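## Task

Cell is paused. Log: 02:52:04 MOVER removed the lid of M06 (at N2) and parked it on LP2; 02:52:31 MOVER removed the lid of M09 (at N3) to LP1; 02:52:58 MOVER removed the lid of N06 (at N1) to LP4; 02:54:40 DISPENSER fault aborted the run; 02:54:55 AUTO-RECOVER put the LP1 lid onto N2; 02:55:20 AUTO-RECOVER put the LP4 lid onto N3; 02:55:51 the watchdog halted AUTO-RECOVER. Lids carry no labels, so ownership comes only from this log. Give every plate its own lid, seated fully, with plates left in their original nests, then press CONTINUE. If the log disagrees with the deck as seen, press CALL instead and leave every plate and lid as found. Pressing RETRY, CONTINUE or SKIP while holding labware, or while any nest plate is not seated or any lid there is not seated on a plate, fails the job. Nothing may rely on the robot to stay in place at the end: release and move the gripper away (resting on the panel housing, the CALL key or the needed key is still counted as away).

## Robot and tools

Robot: one FANUC CRX-5iA six-joint arm carrying a Robotiq 2F-140 parallel gripper. There is only this one arm, so every motion argument is a single row.

Scene frame: origin on the table top under the arm base, +z up, +x forward toward the operator panel, +y to the left when looking along +x. Result lines report end_effector_position (metres) and end_effector_quat_wxyz in this frame; the point is midway between the closed pads. The printed position can be a little off, more so at long reach. Gripper axes: fingers point along its own +z, they open and close along its own y.

Deck: nests are labelled N, lid parks LP, in no fixed order. The panel stands ahead (+x). Keys left to right as faced: RETRY (white), CONTINUE (green), SKIP (yellow), CALL (blue). The first three are go keys and end the job when one goes down; after CALL the job ends once the robot stops. Press a key by pushing until it latches. A wrong or premature go key is worse than none.

The row: 9 numbers, each in [-1, 1], ordered dx, dy, dz, rx, ry, rz, position, force_limit, speed. The first six are an offset, not a pose: measured in the gripper's own axes from the gripper pose shown in the most recent result (or, before any result in the scene and for later calls inside one reply, from where the arm is when the action starts). 1.0 equals 0.6 m for dx, dy, dz and 180 degrees for the rotation; rx, ry, rz form one rotation vector. All zeros does not hold still; it pulls the hand back to the reference pose. The last three drive the fingers: position +1 fully open (140 mm), about -0.8 pads touch, -1 closes until blocked; force_limit -1 about 14 N, 0 about 60 N, +1 about 107 N; speed -1 about 30 mm/s, 0 about 140, +1 about 250.

Tools:
execute_actions: actions is a list of at most one item. Empty list = look only. {"rows": [...], "steps": n} runs up to 15 control steps of 1/30 s, one row per step, last row repeating; every row counts from the same reference pose. {"steps": n} alone waits up to 300 steps counted from the last result, reply time included. Optional pictures flag.
move: target is one row; the hand travels a straight line toward it in 0.5 to 10 s (cut off at 10 s). speed in m/s, 0.002 to 0.5, default 0.25; turning limited to twice that in rad/s. It does not avoid obstacles and can overshoot speed near a straight arm. Result adds a move: line (done, off_target, moving, held, fault) plus active limits (paced = pose clipped; held = clearance check blocked steps) and distance to target.
wait: seconds 0 to 10, sends nothing.
zoom_image: camera cam_high, cam_low or cam_wrist, region [x0, y0, x1, y1] in pixels, at most 504 by 504.
read_manual: licence text only.
finished_scene: scene number 1 or 2; ends the scene irreversibly and grades it.

Cameras: cam_high and cam_low 672x504, cam_wrist 616x616 fisheye.

Per step the command is clipped to 70 mm and 16 degrees from the measured pose; far targets need several calls. HELD or pose unreachable lines mean the clearance check altered what was sent.

Gripping: send position -1 and confirm object_status 2. Status codes: 0 moving, 1 blocked while opening, 2 blocked while closing, 3 reached target or pads met. To squeeze harder, raise force_limit and nudge position (e.g. -1 to -0.98). position_measured runs 3 (open) to 230 (pads touching). Closing moves the fingertips about 24 mm further out; fingertips extend about 33 mm past the pinch point when closed, 9 mm when open, so keep that clearance above surfaces.

Safety: the arm is stiff. Commanding even a few millimetres beyond a firm contact can trigger a fault: torque at a joint load limit (147 N m for the first three joints, 36.8 for the wrist joints, held weight included) or 150 N external force stops the arm 10 s and drops the rest of the call. Approach contacts slowly with small offsets and back off after pressing. Watch the Flange force reading and MOTOR HOT warnings; do not hold loads idle. Never knock plates or lids off the table, drop or slam them. Before any go key: hand empty, every plate seated in its nest, every lid seated on a plate. Finish released and clear.

Each tool is called after ">>>" as name(argument=value, ...), one argument or row to a line, values as JSON.

## Session

>>> execute_actions(
  actions=[],
)

Scene clock: 0.00 s of 9600.00 s.
end_effector_position=(+0.8724, +0.4897, +0.1900) position_measured=3 object_status=3 end_effector_quat_wxyz=(-0.236, +0.878, -0.416, -0.006)
Joint positions: [ 0.233  0.601  0.956 -1.322 -1.159  0.645]
Joint velocities: [-0.     0.001 -0.     0.     0.    -0.001]
Flange force (N, the push that the arm receives, along the gripper's own x y z axes): no reading
Hand target: +0.872, +0.490, +0.190; -0.236, +0.878, -0.416, -0.006

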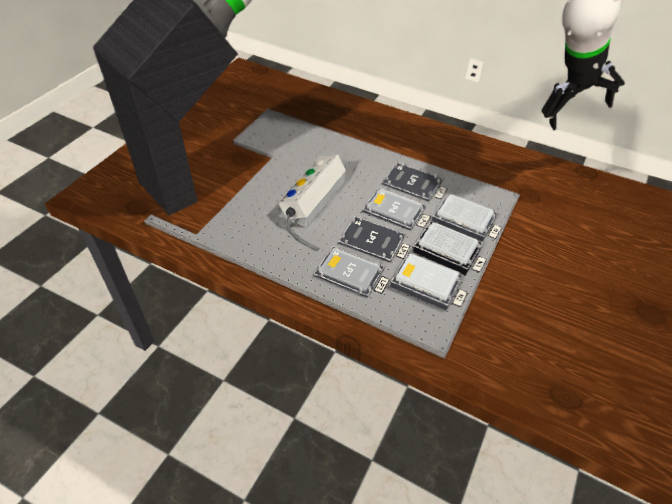

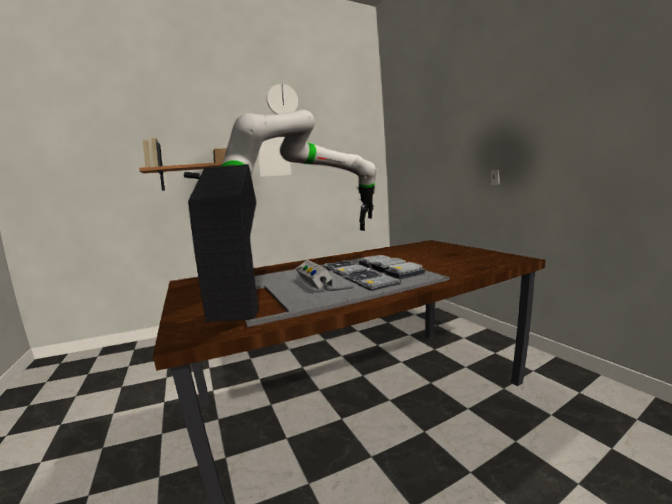

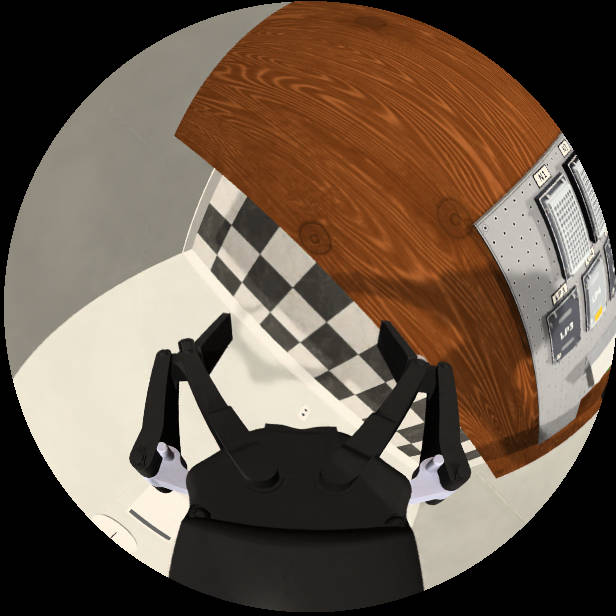

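>>> zoom_image(
  camera="cam_high",
  region=[260, 140, 530, 330],
)

Region (260, 140, 530, 330) of cam_high's 672x504 image, scaled by 1.867, with more detail than that image has; it fills the top 355 rows of this view, and the rest is white.

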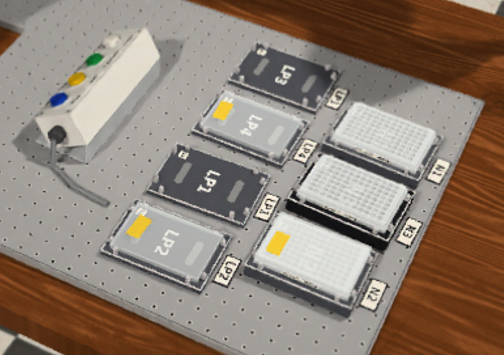

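>>> move(
  target=[0.0,0.98,-0.56,-0.157,0.004,-0.277,-1,0,0],
)

Scene clock: 7.07 s of 9600.00 s.
end_effector_position=(+0.3804, +0.0291, +0.2466) position_measured=233 object_status=3 end_effector_quat_wxyz=(+0.000, +1.000, +0.001, +0.001)
Joint positions: [-0.197  0.2   -0.482 -1.144 -1.216  2.55 ]
Joint velocities: [-0.     0.    -0.    -0.001  0.001  0.003]
Flange force (N, the push that the arm receives, along the gripper's own x y z axes): [-1.0 6.7 -2.5]
Hand target: +0.380, +0.029, +0.247; -0.000, +1.000, +0.001, +0.001
Off the commanded pose: 0.002 m, 0 deg.
After step 90, 0.93 s passed at rest.
move: done

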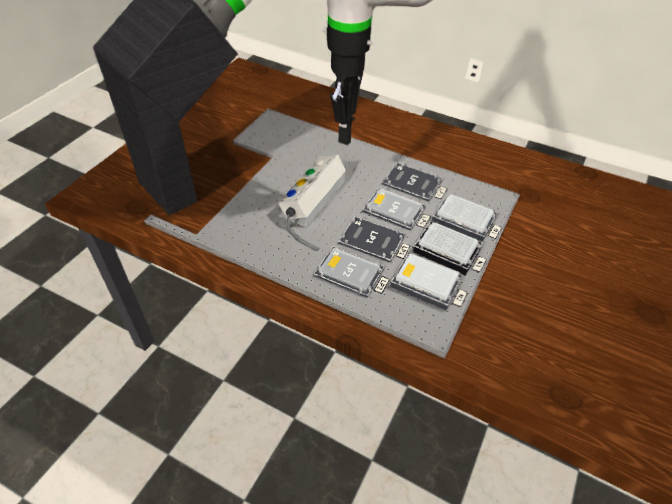

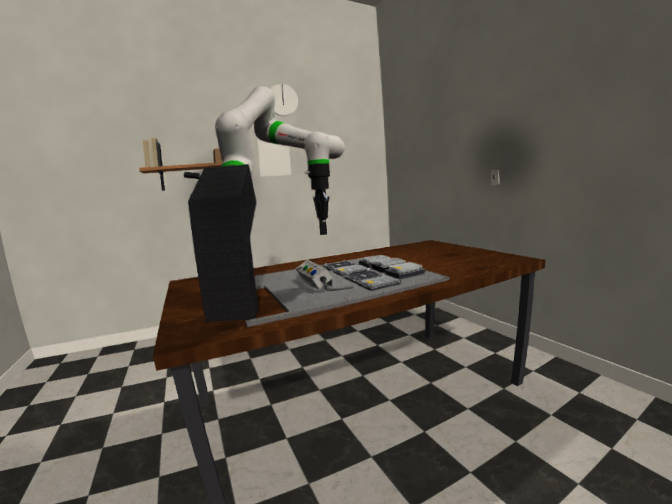

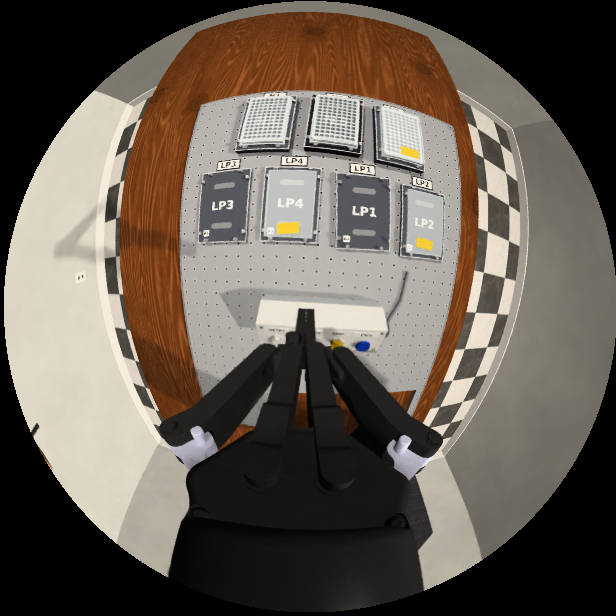

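>>> move(
  target=[-0.28,0.165,0.14,0,0.12,0,-1,0,0],
)

Scene clock: 10.70 s of 9600.00 s.
end_effector_position=(+0.2482, -0.0447, +0.1835) position_measured=233 object_status=3 end_effector_quat_wxyz=(+0.024, +0.993, -0.013, +0.119)
Joint positions: [-0.48   0.628 -0.807 -1.512 -1.082  3.477]
Joint velocities: [ 0.001  0.006 -0.    -0.    -0.002  0.001]
Flange force (N, the push that the arm receives, along the gripper's own x y z axes): [-6.9 5.2 0.4]
Hand target: +0.248, -0.045, +0.183; +0.024, +0.993, -0.013, +0.118
Off the commanded pose: 0.049 m, 9 deg.
move: held; limits=held; held on 8 of 35 steps, including the last
pose unreachable: on one or more control steps of this call an arm could not follow its commanded pose, so it was not sent that pose on those steps. On the call's last step it was still not sent that pose. It may still have moved: this result reports where it is.
cause: the commanded pose would bring two parts of the arm too close to each other (joints 1 (waist) to 5 (wrist pitch) lie between them).

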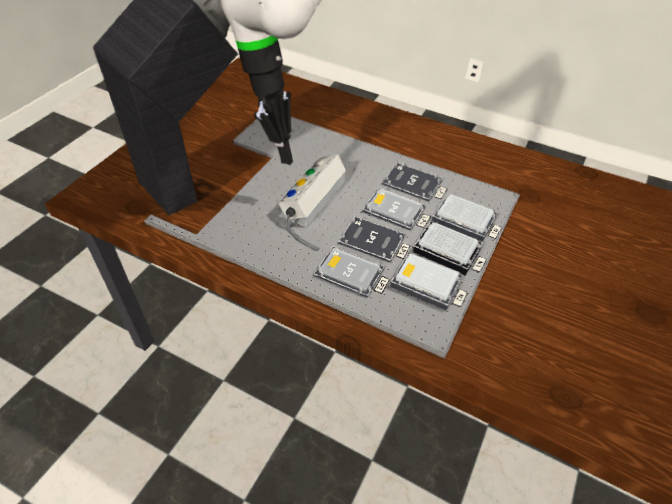

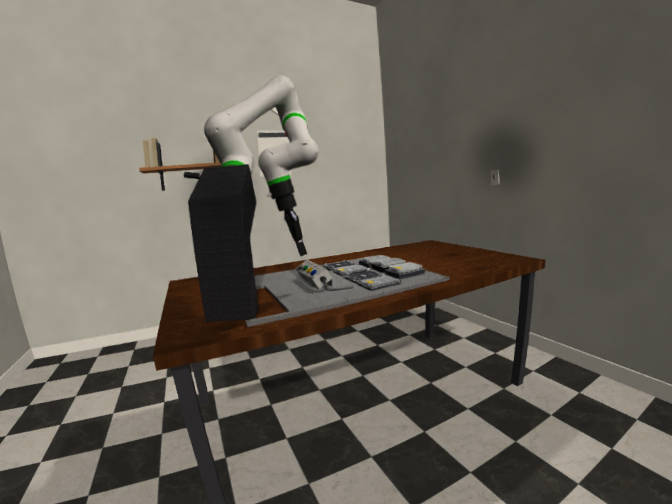

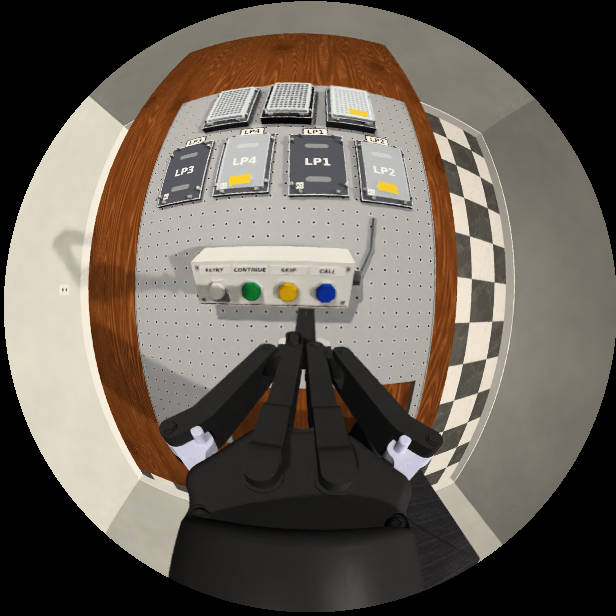

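>>> move(
  target=[0.007,0.05,0.06,0.008,-0.076,-0.015,-1,0,0],
  speed=0.1,
)

Scene clock: 15.40 s of 9600.00 s.
end_effector_position=(+0.2595, -0.0764, +0.1508) position_measured=233 object_status=3 end_effector_quat_wxyz=(+0.013, +1.000, +0.009, -0.001)
Joint positions: [-0.243  0.665 -0.586 -1.359 -1.034  3.168]
Joint velocities: [ 0.     0.001  0.001  0.     0.002 -0.   ]
Flange force (N, the push that the arm receives, along the gripper's own x y z axes): [-6.0 2.5 -2.7]
Hand target: +0.260, -0.076, +0.151; +0.013, +1.000, +0.009, -0.001
Off the commanded pose: 0.000 m, 0 deg.
move: done

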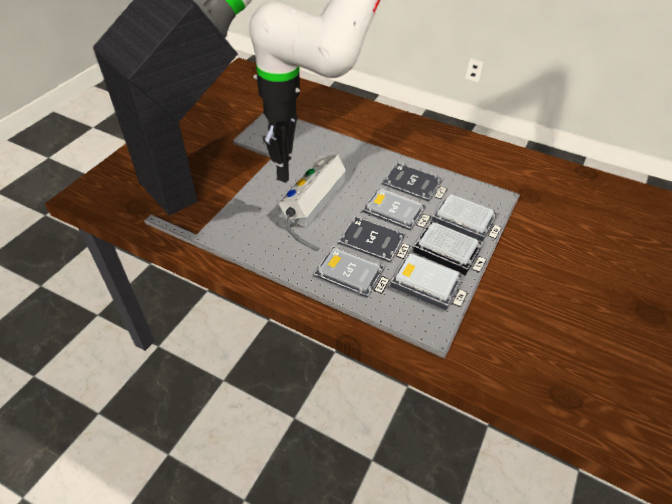

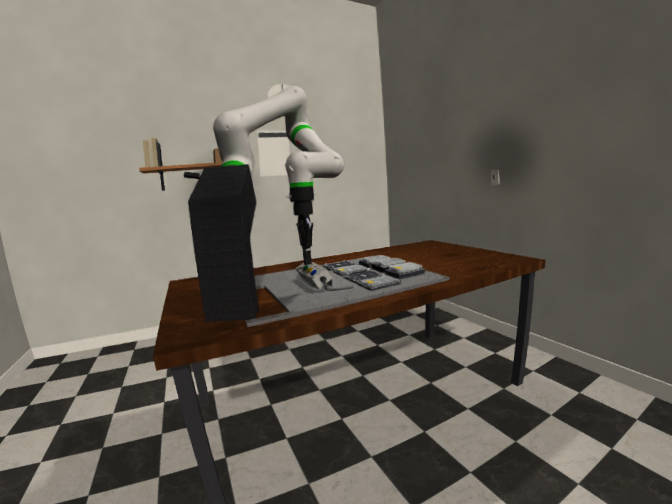

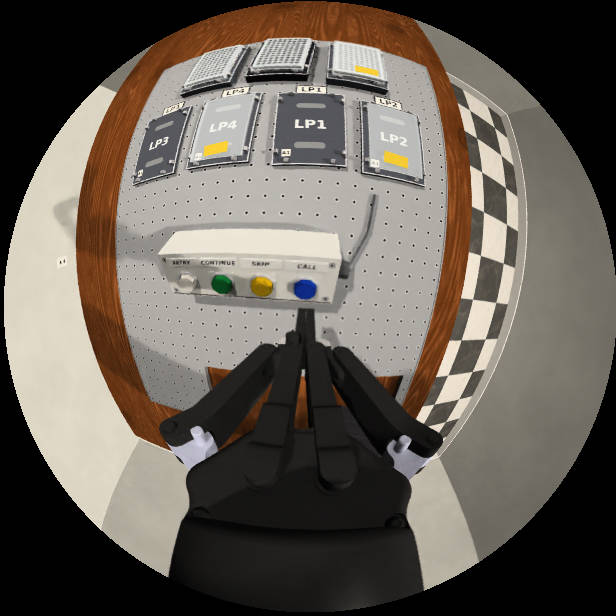

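>>> move(
  target=[-0.015,0,0.05,0,0,0,-1,0,0],
  speed=0.05,
)

>>> zoom_image(
  camera="cam_low",
  region=[270, 230, 350, 300],
)

>>> zoom_image(
  camera="cam_high",
  region=[250, 150, 350, 230],
)

Scene clock: 17.83 s of 9600.00 s.
end_effector_position=(+0.2505, -0.0775, +0.1208) position_measured=233 object_status=3 end_effector_quat_wxyz=(+0.013, +1.000, +0.009, -0.001)
Joint positions: [-0.196  0.736 -0.581 -1.443 -1.01   3.242]
Joint velocities: [-0.001 -0.     0.    -0.001  0.     0.001]
Flange force (N, the push that the arm receives, along the gripper's own x y z axes): [-4.4 1.4 -1.8]
Hand target: +0.251, -0.077, +0.121; +0.013, +1.000, +0.009, -0.001
Off the commanded pose: 0.000 m, 0 deg.
move: done

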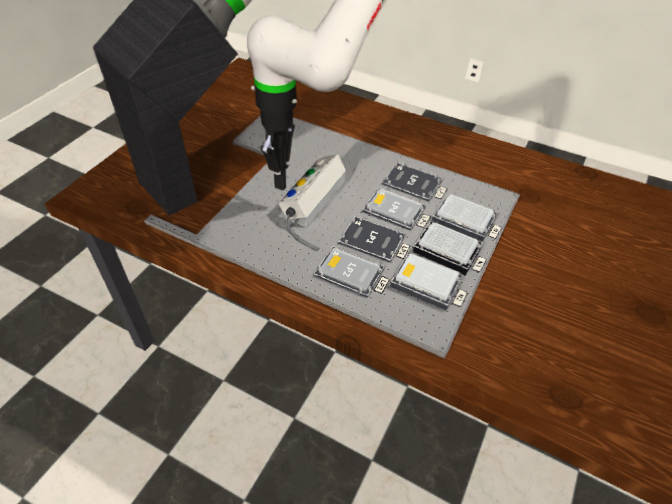

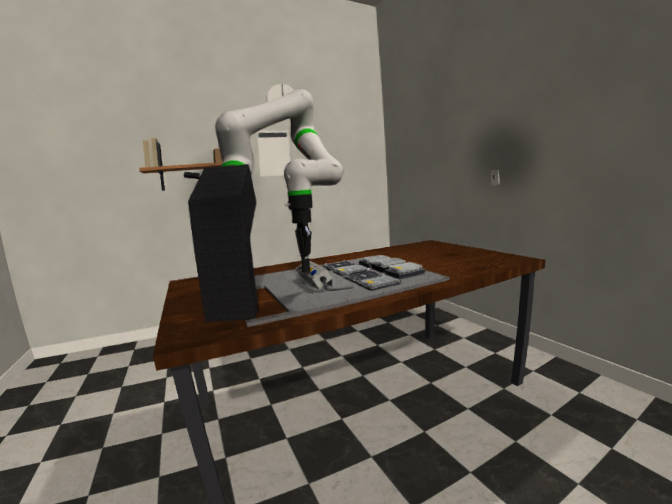

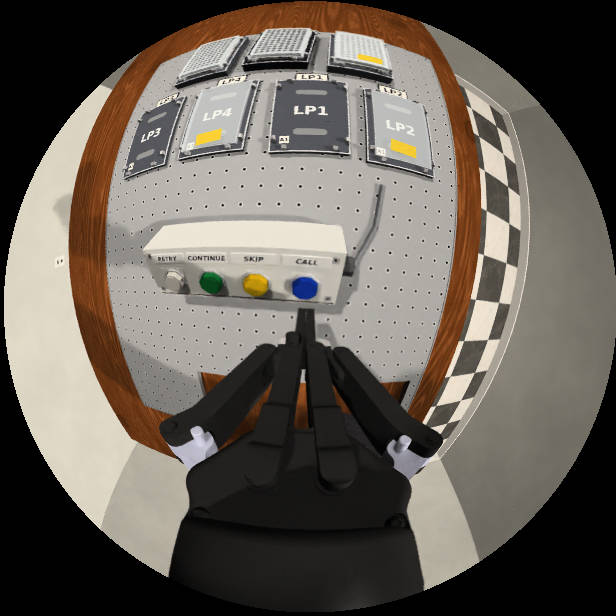

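Region (270, 230, 350, 300) of cam_low's 672x504 image, scaled by 6.300, with more detail than that image has; it fills the top 441 rows of this view, and the rest is white.

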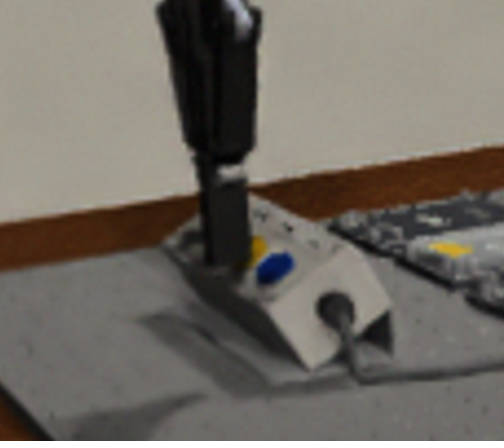

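Region (250, 150, 350, 230) of cam_high's 672x504 image, scaled by 5.040, with more detail than that image has; it fills the top 403 rows of this view, and the rest is white.

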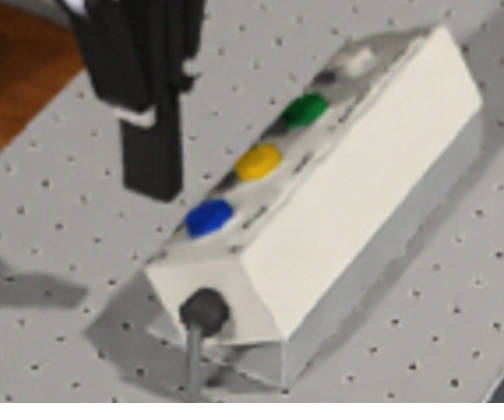

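>>> move(
  target=[0.03,0,0.0,0,0,0,-1,0,0],
  speed=0.03,
)

>>> move(
  target=[0,0,0.01,0,0,0,-1,0,0],
  speed=0.01,
)

>>> zoom_image(
  camera="cam_low",
  region=[270, 230, 350, 300],
)

Scene clock: 20.27 s of 9600.00 s.
end_effector_position=(+0.2685, -0.0771, +0.1208) position_measured=233 object_status=3 end_effector_quat_wxyz=(+0.013, +1.000, +0.009, -0.001)
Joint positions: [-0.177  0.714 -0.552 -1.429 -1.012  3.181]
Joint velocities: [ 0.    -0.002  0.     0.001  0.    -0.001]
Flange force (N, the push that the arm receives, along the gripper's own x y z axes): [-4.3 2.3 -0.9]
Hand target: +0.268, -0.077, +0.121; +0.013, +1.000, +0.009, -0.001
Off the commanded pose: 0.000 m, 0 deg.
move: done

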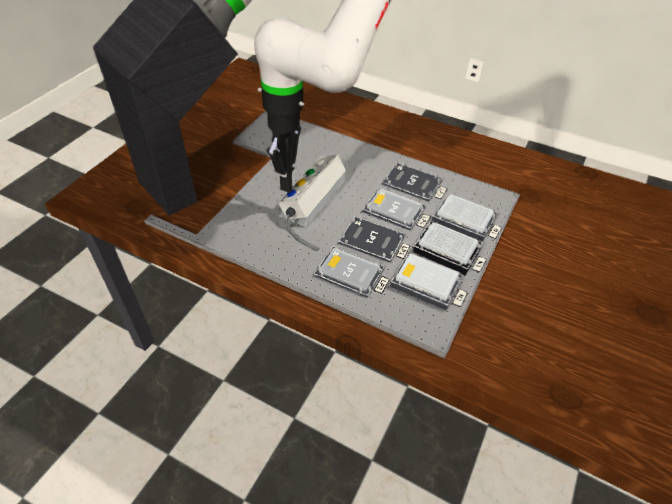

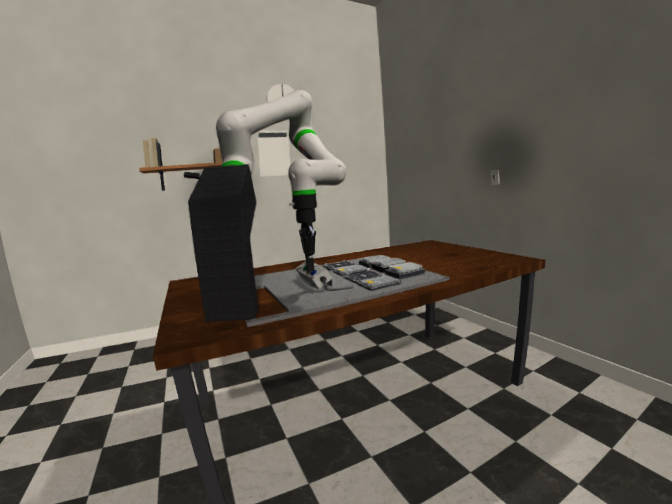

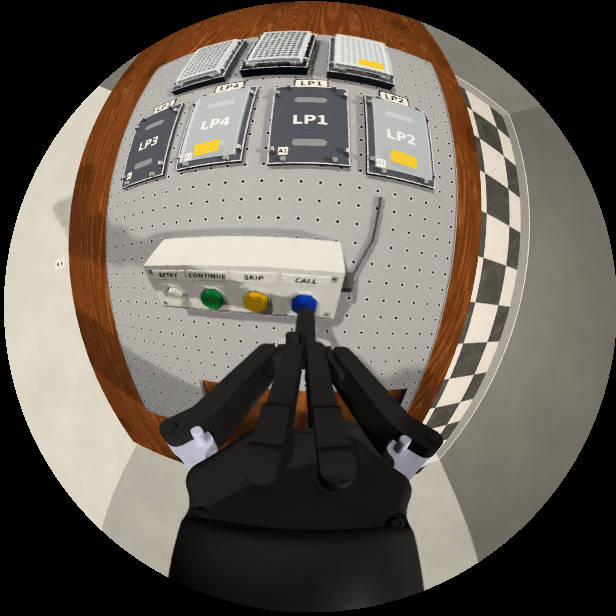

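Scene clock: 21.10 s of 9600.00 s.
end_effector_position=(+0.2684, -0.0772, +0.1148) position_measured=233 object_status=3 end_effector_quat_wxyz=(+0.013, +1.000, +0.009, -0.001)
Joint positions: [-0.166  0.725 -0.547 -1.444 -1.007  3.189]
Joint velocities: [ 0.    -0.001  0.    -0.001  0.     0.   ]
Flange force (N, the push that the arm receives, along the gripper's own x y z axes): [-5.9 2.2 -6.7]
Hand target: +0.268, -0.077, +0.115; +0.013, +1.000, +0.009, -0.001
Off the commanded pose: 0.000 m, 0 deg.
move: done

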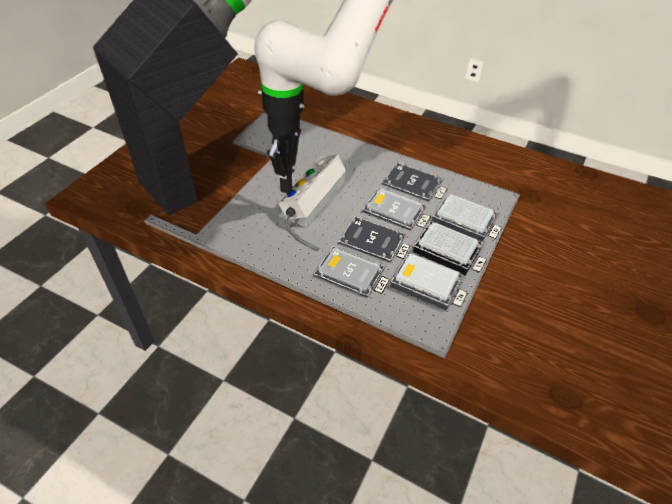

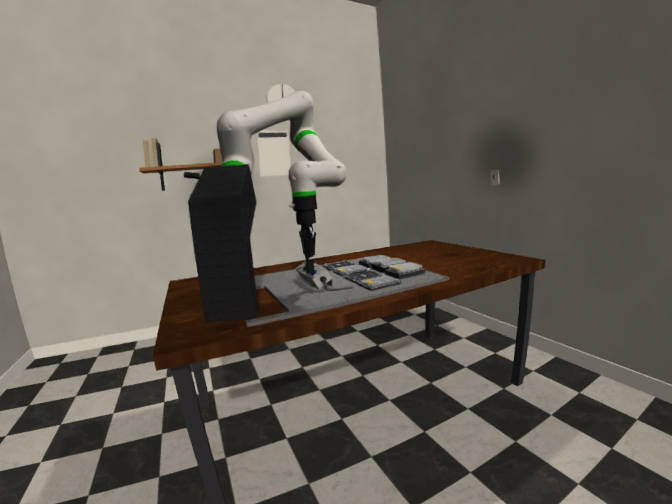

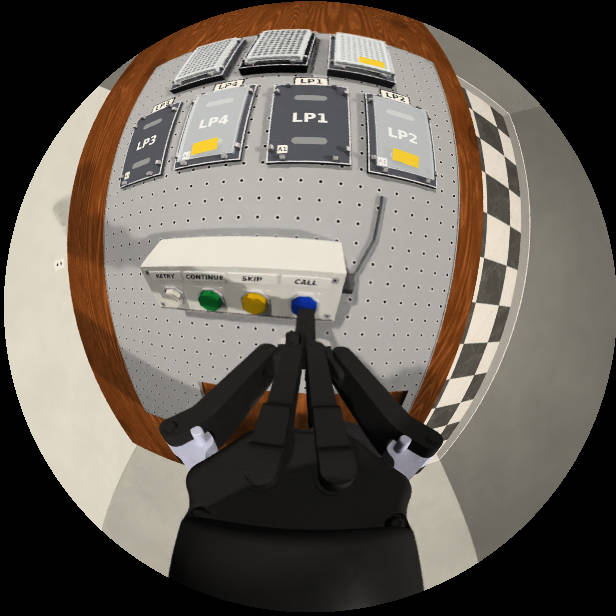

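Region (270, 230, 350, 300) of cam_low's 672x504 image, scaled by 6.300, with more detail than that image has; it fills the top 441 rows of this view, and the rest is white.

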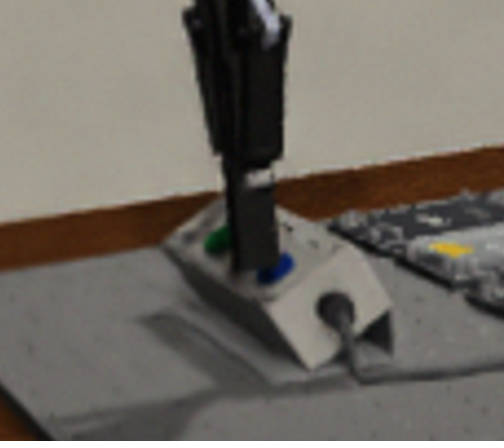

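Likely in contact.

>>> move(
  target=[0.002,0,0.003,0,0,0,-1,0,0],
  speed=0.005,
)

Scene clock: 22.63 s of 9600.00 s.
end_effector_position=(+0.2696, -0.0773, +0.1129) position_measured=233 object_status=3 end_effector_quat_wxyz=(+0.013, +1.000, +0.009, -0.001)
Joint positions: [-0.161  0.727 -0.544 -1.447 -1.006  3.187]
Joint velocities: [-0.     0.     0.     0.001 -0.    -0.001]
Flange force (N, the push that the arm receives, along the gripper's own x y z axes): [-4.5 3.2 -1.8]
Hand target: +0.270, -0.077, +0.113; +0.013, +1.000, +0.009, -0.001
Off the commanded pose: 0.000 m, 0 deg.
move: done

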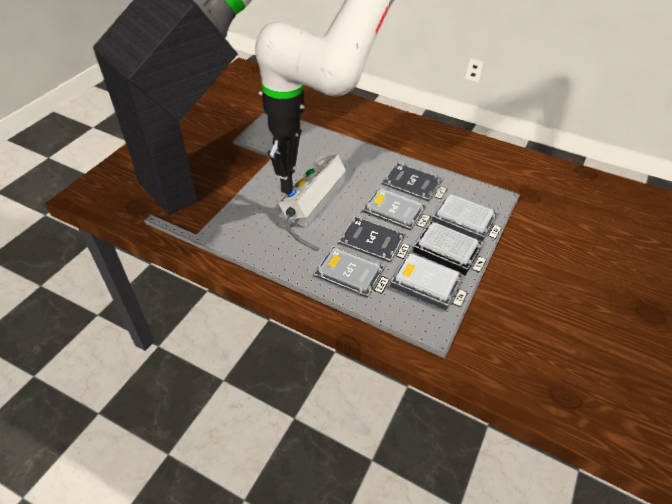

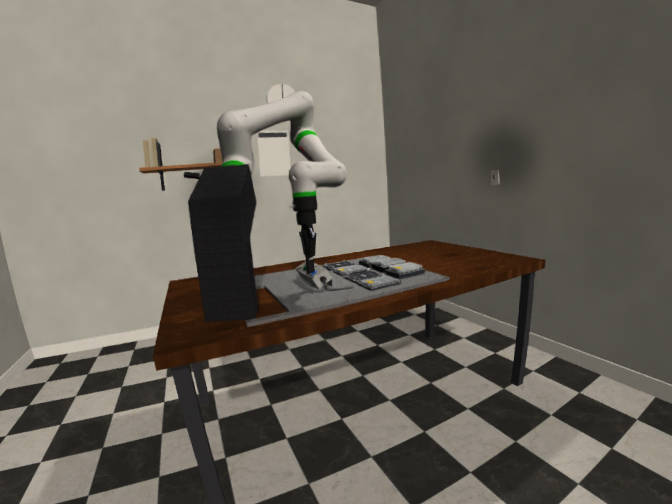

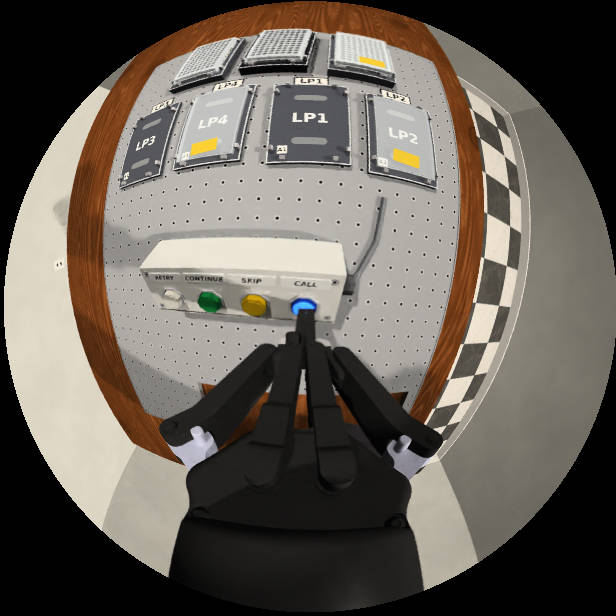

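Lit and caught.

>>> finished_scene(
  scene=1,
)

The scene is finished: the task was done.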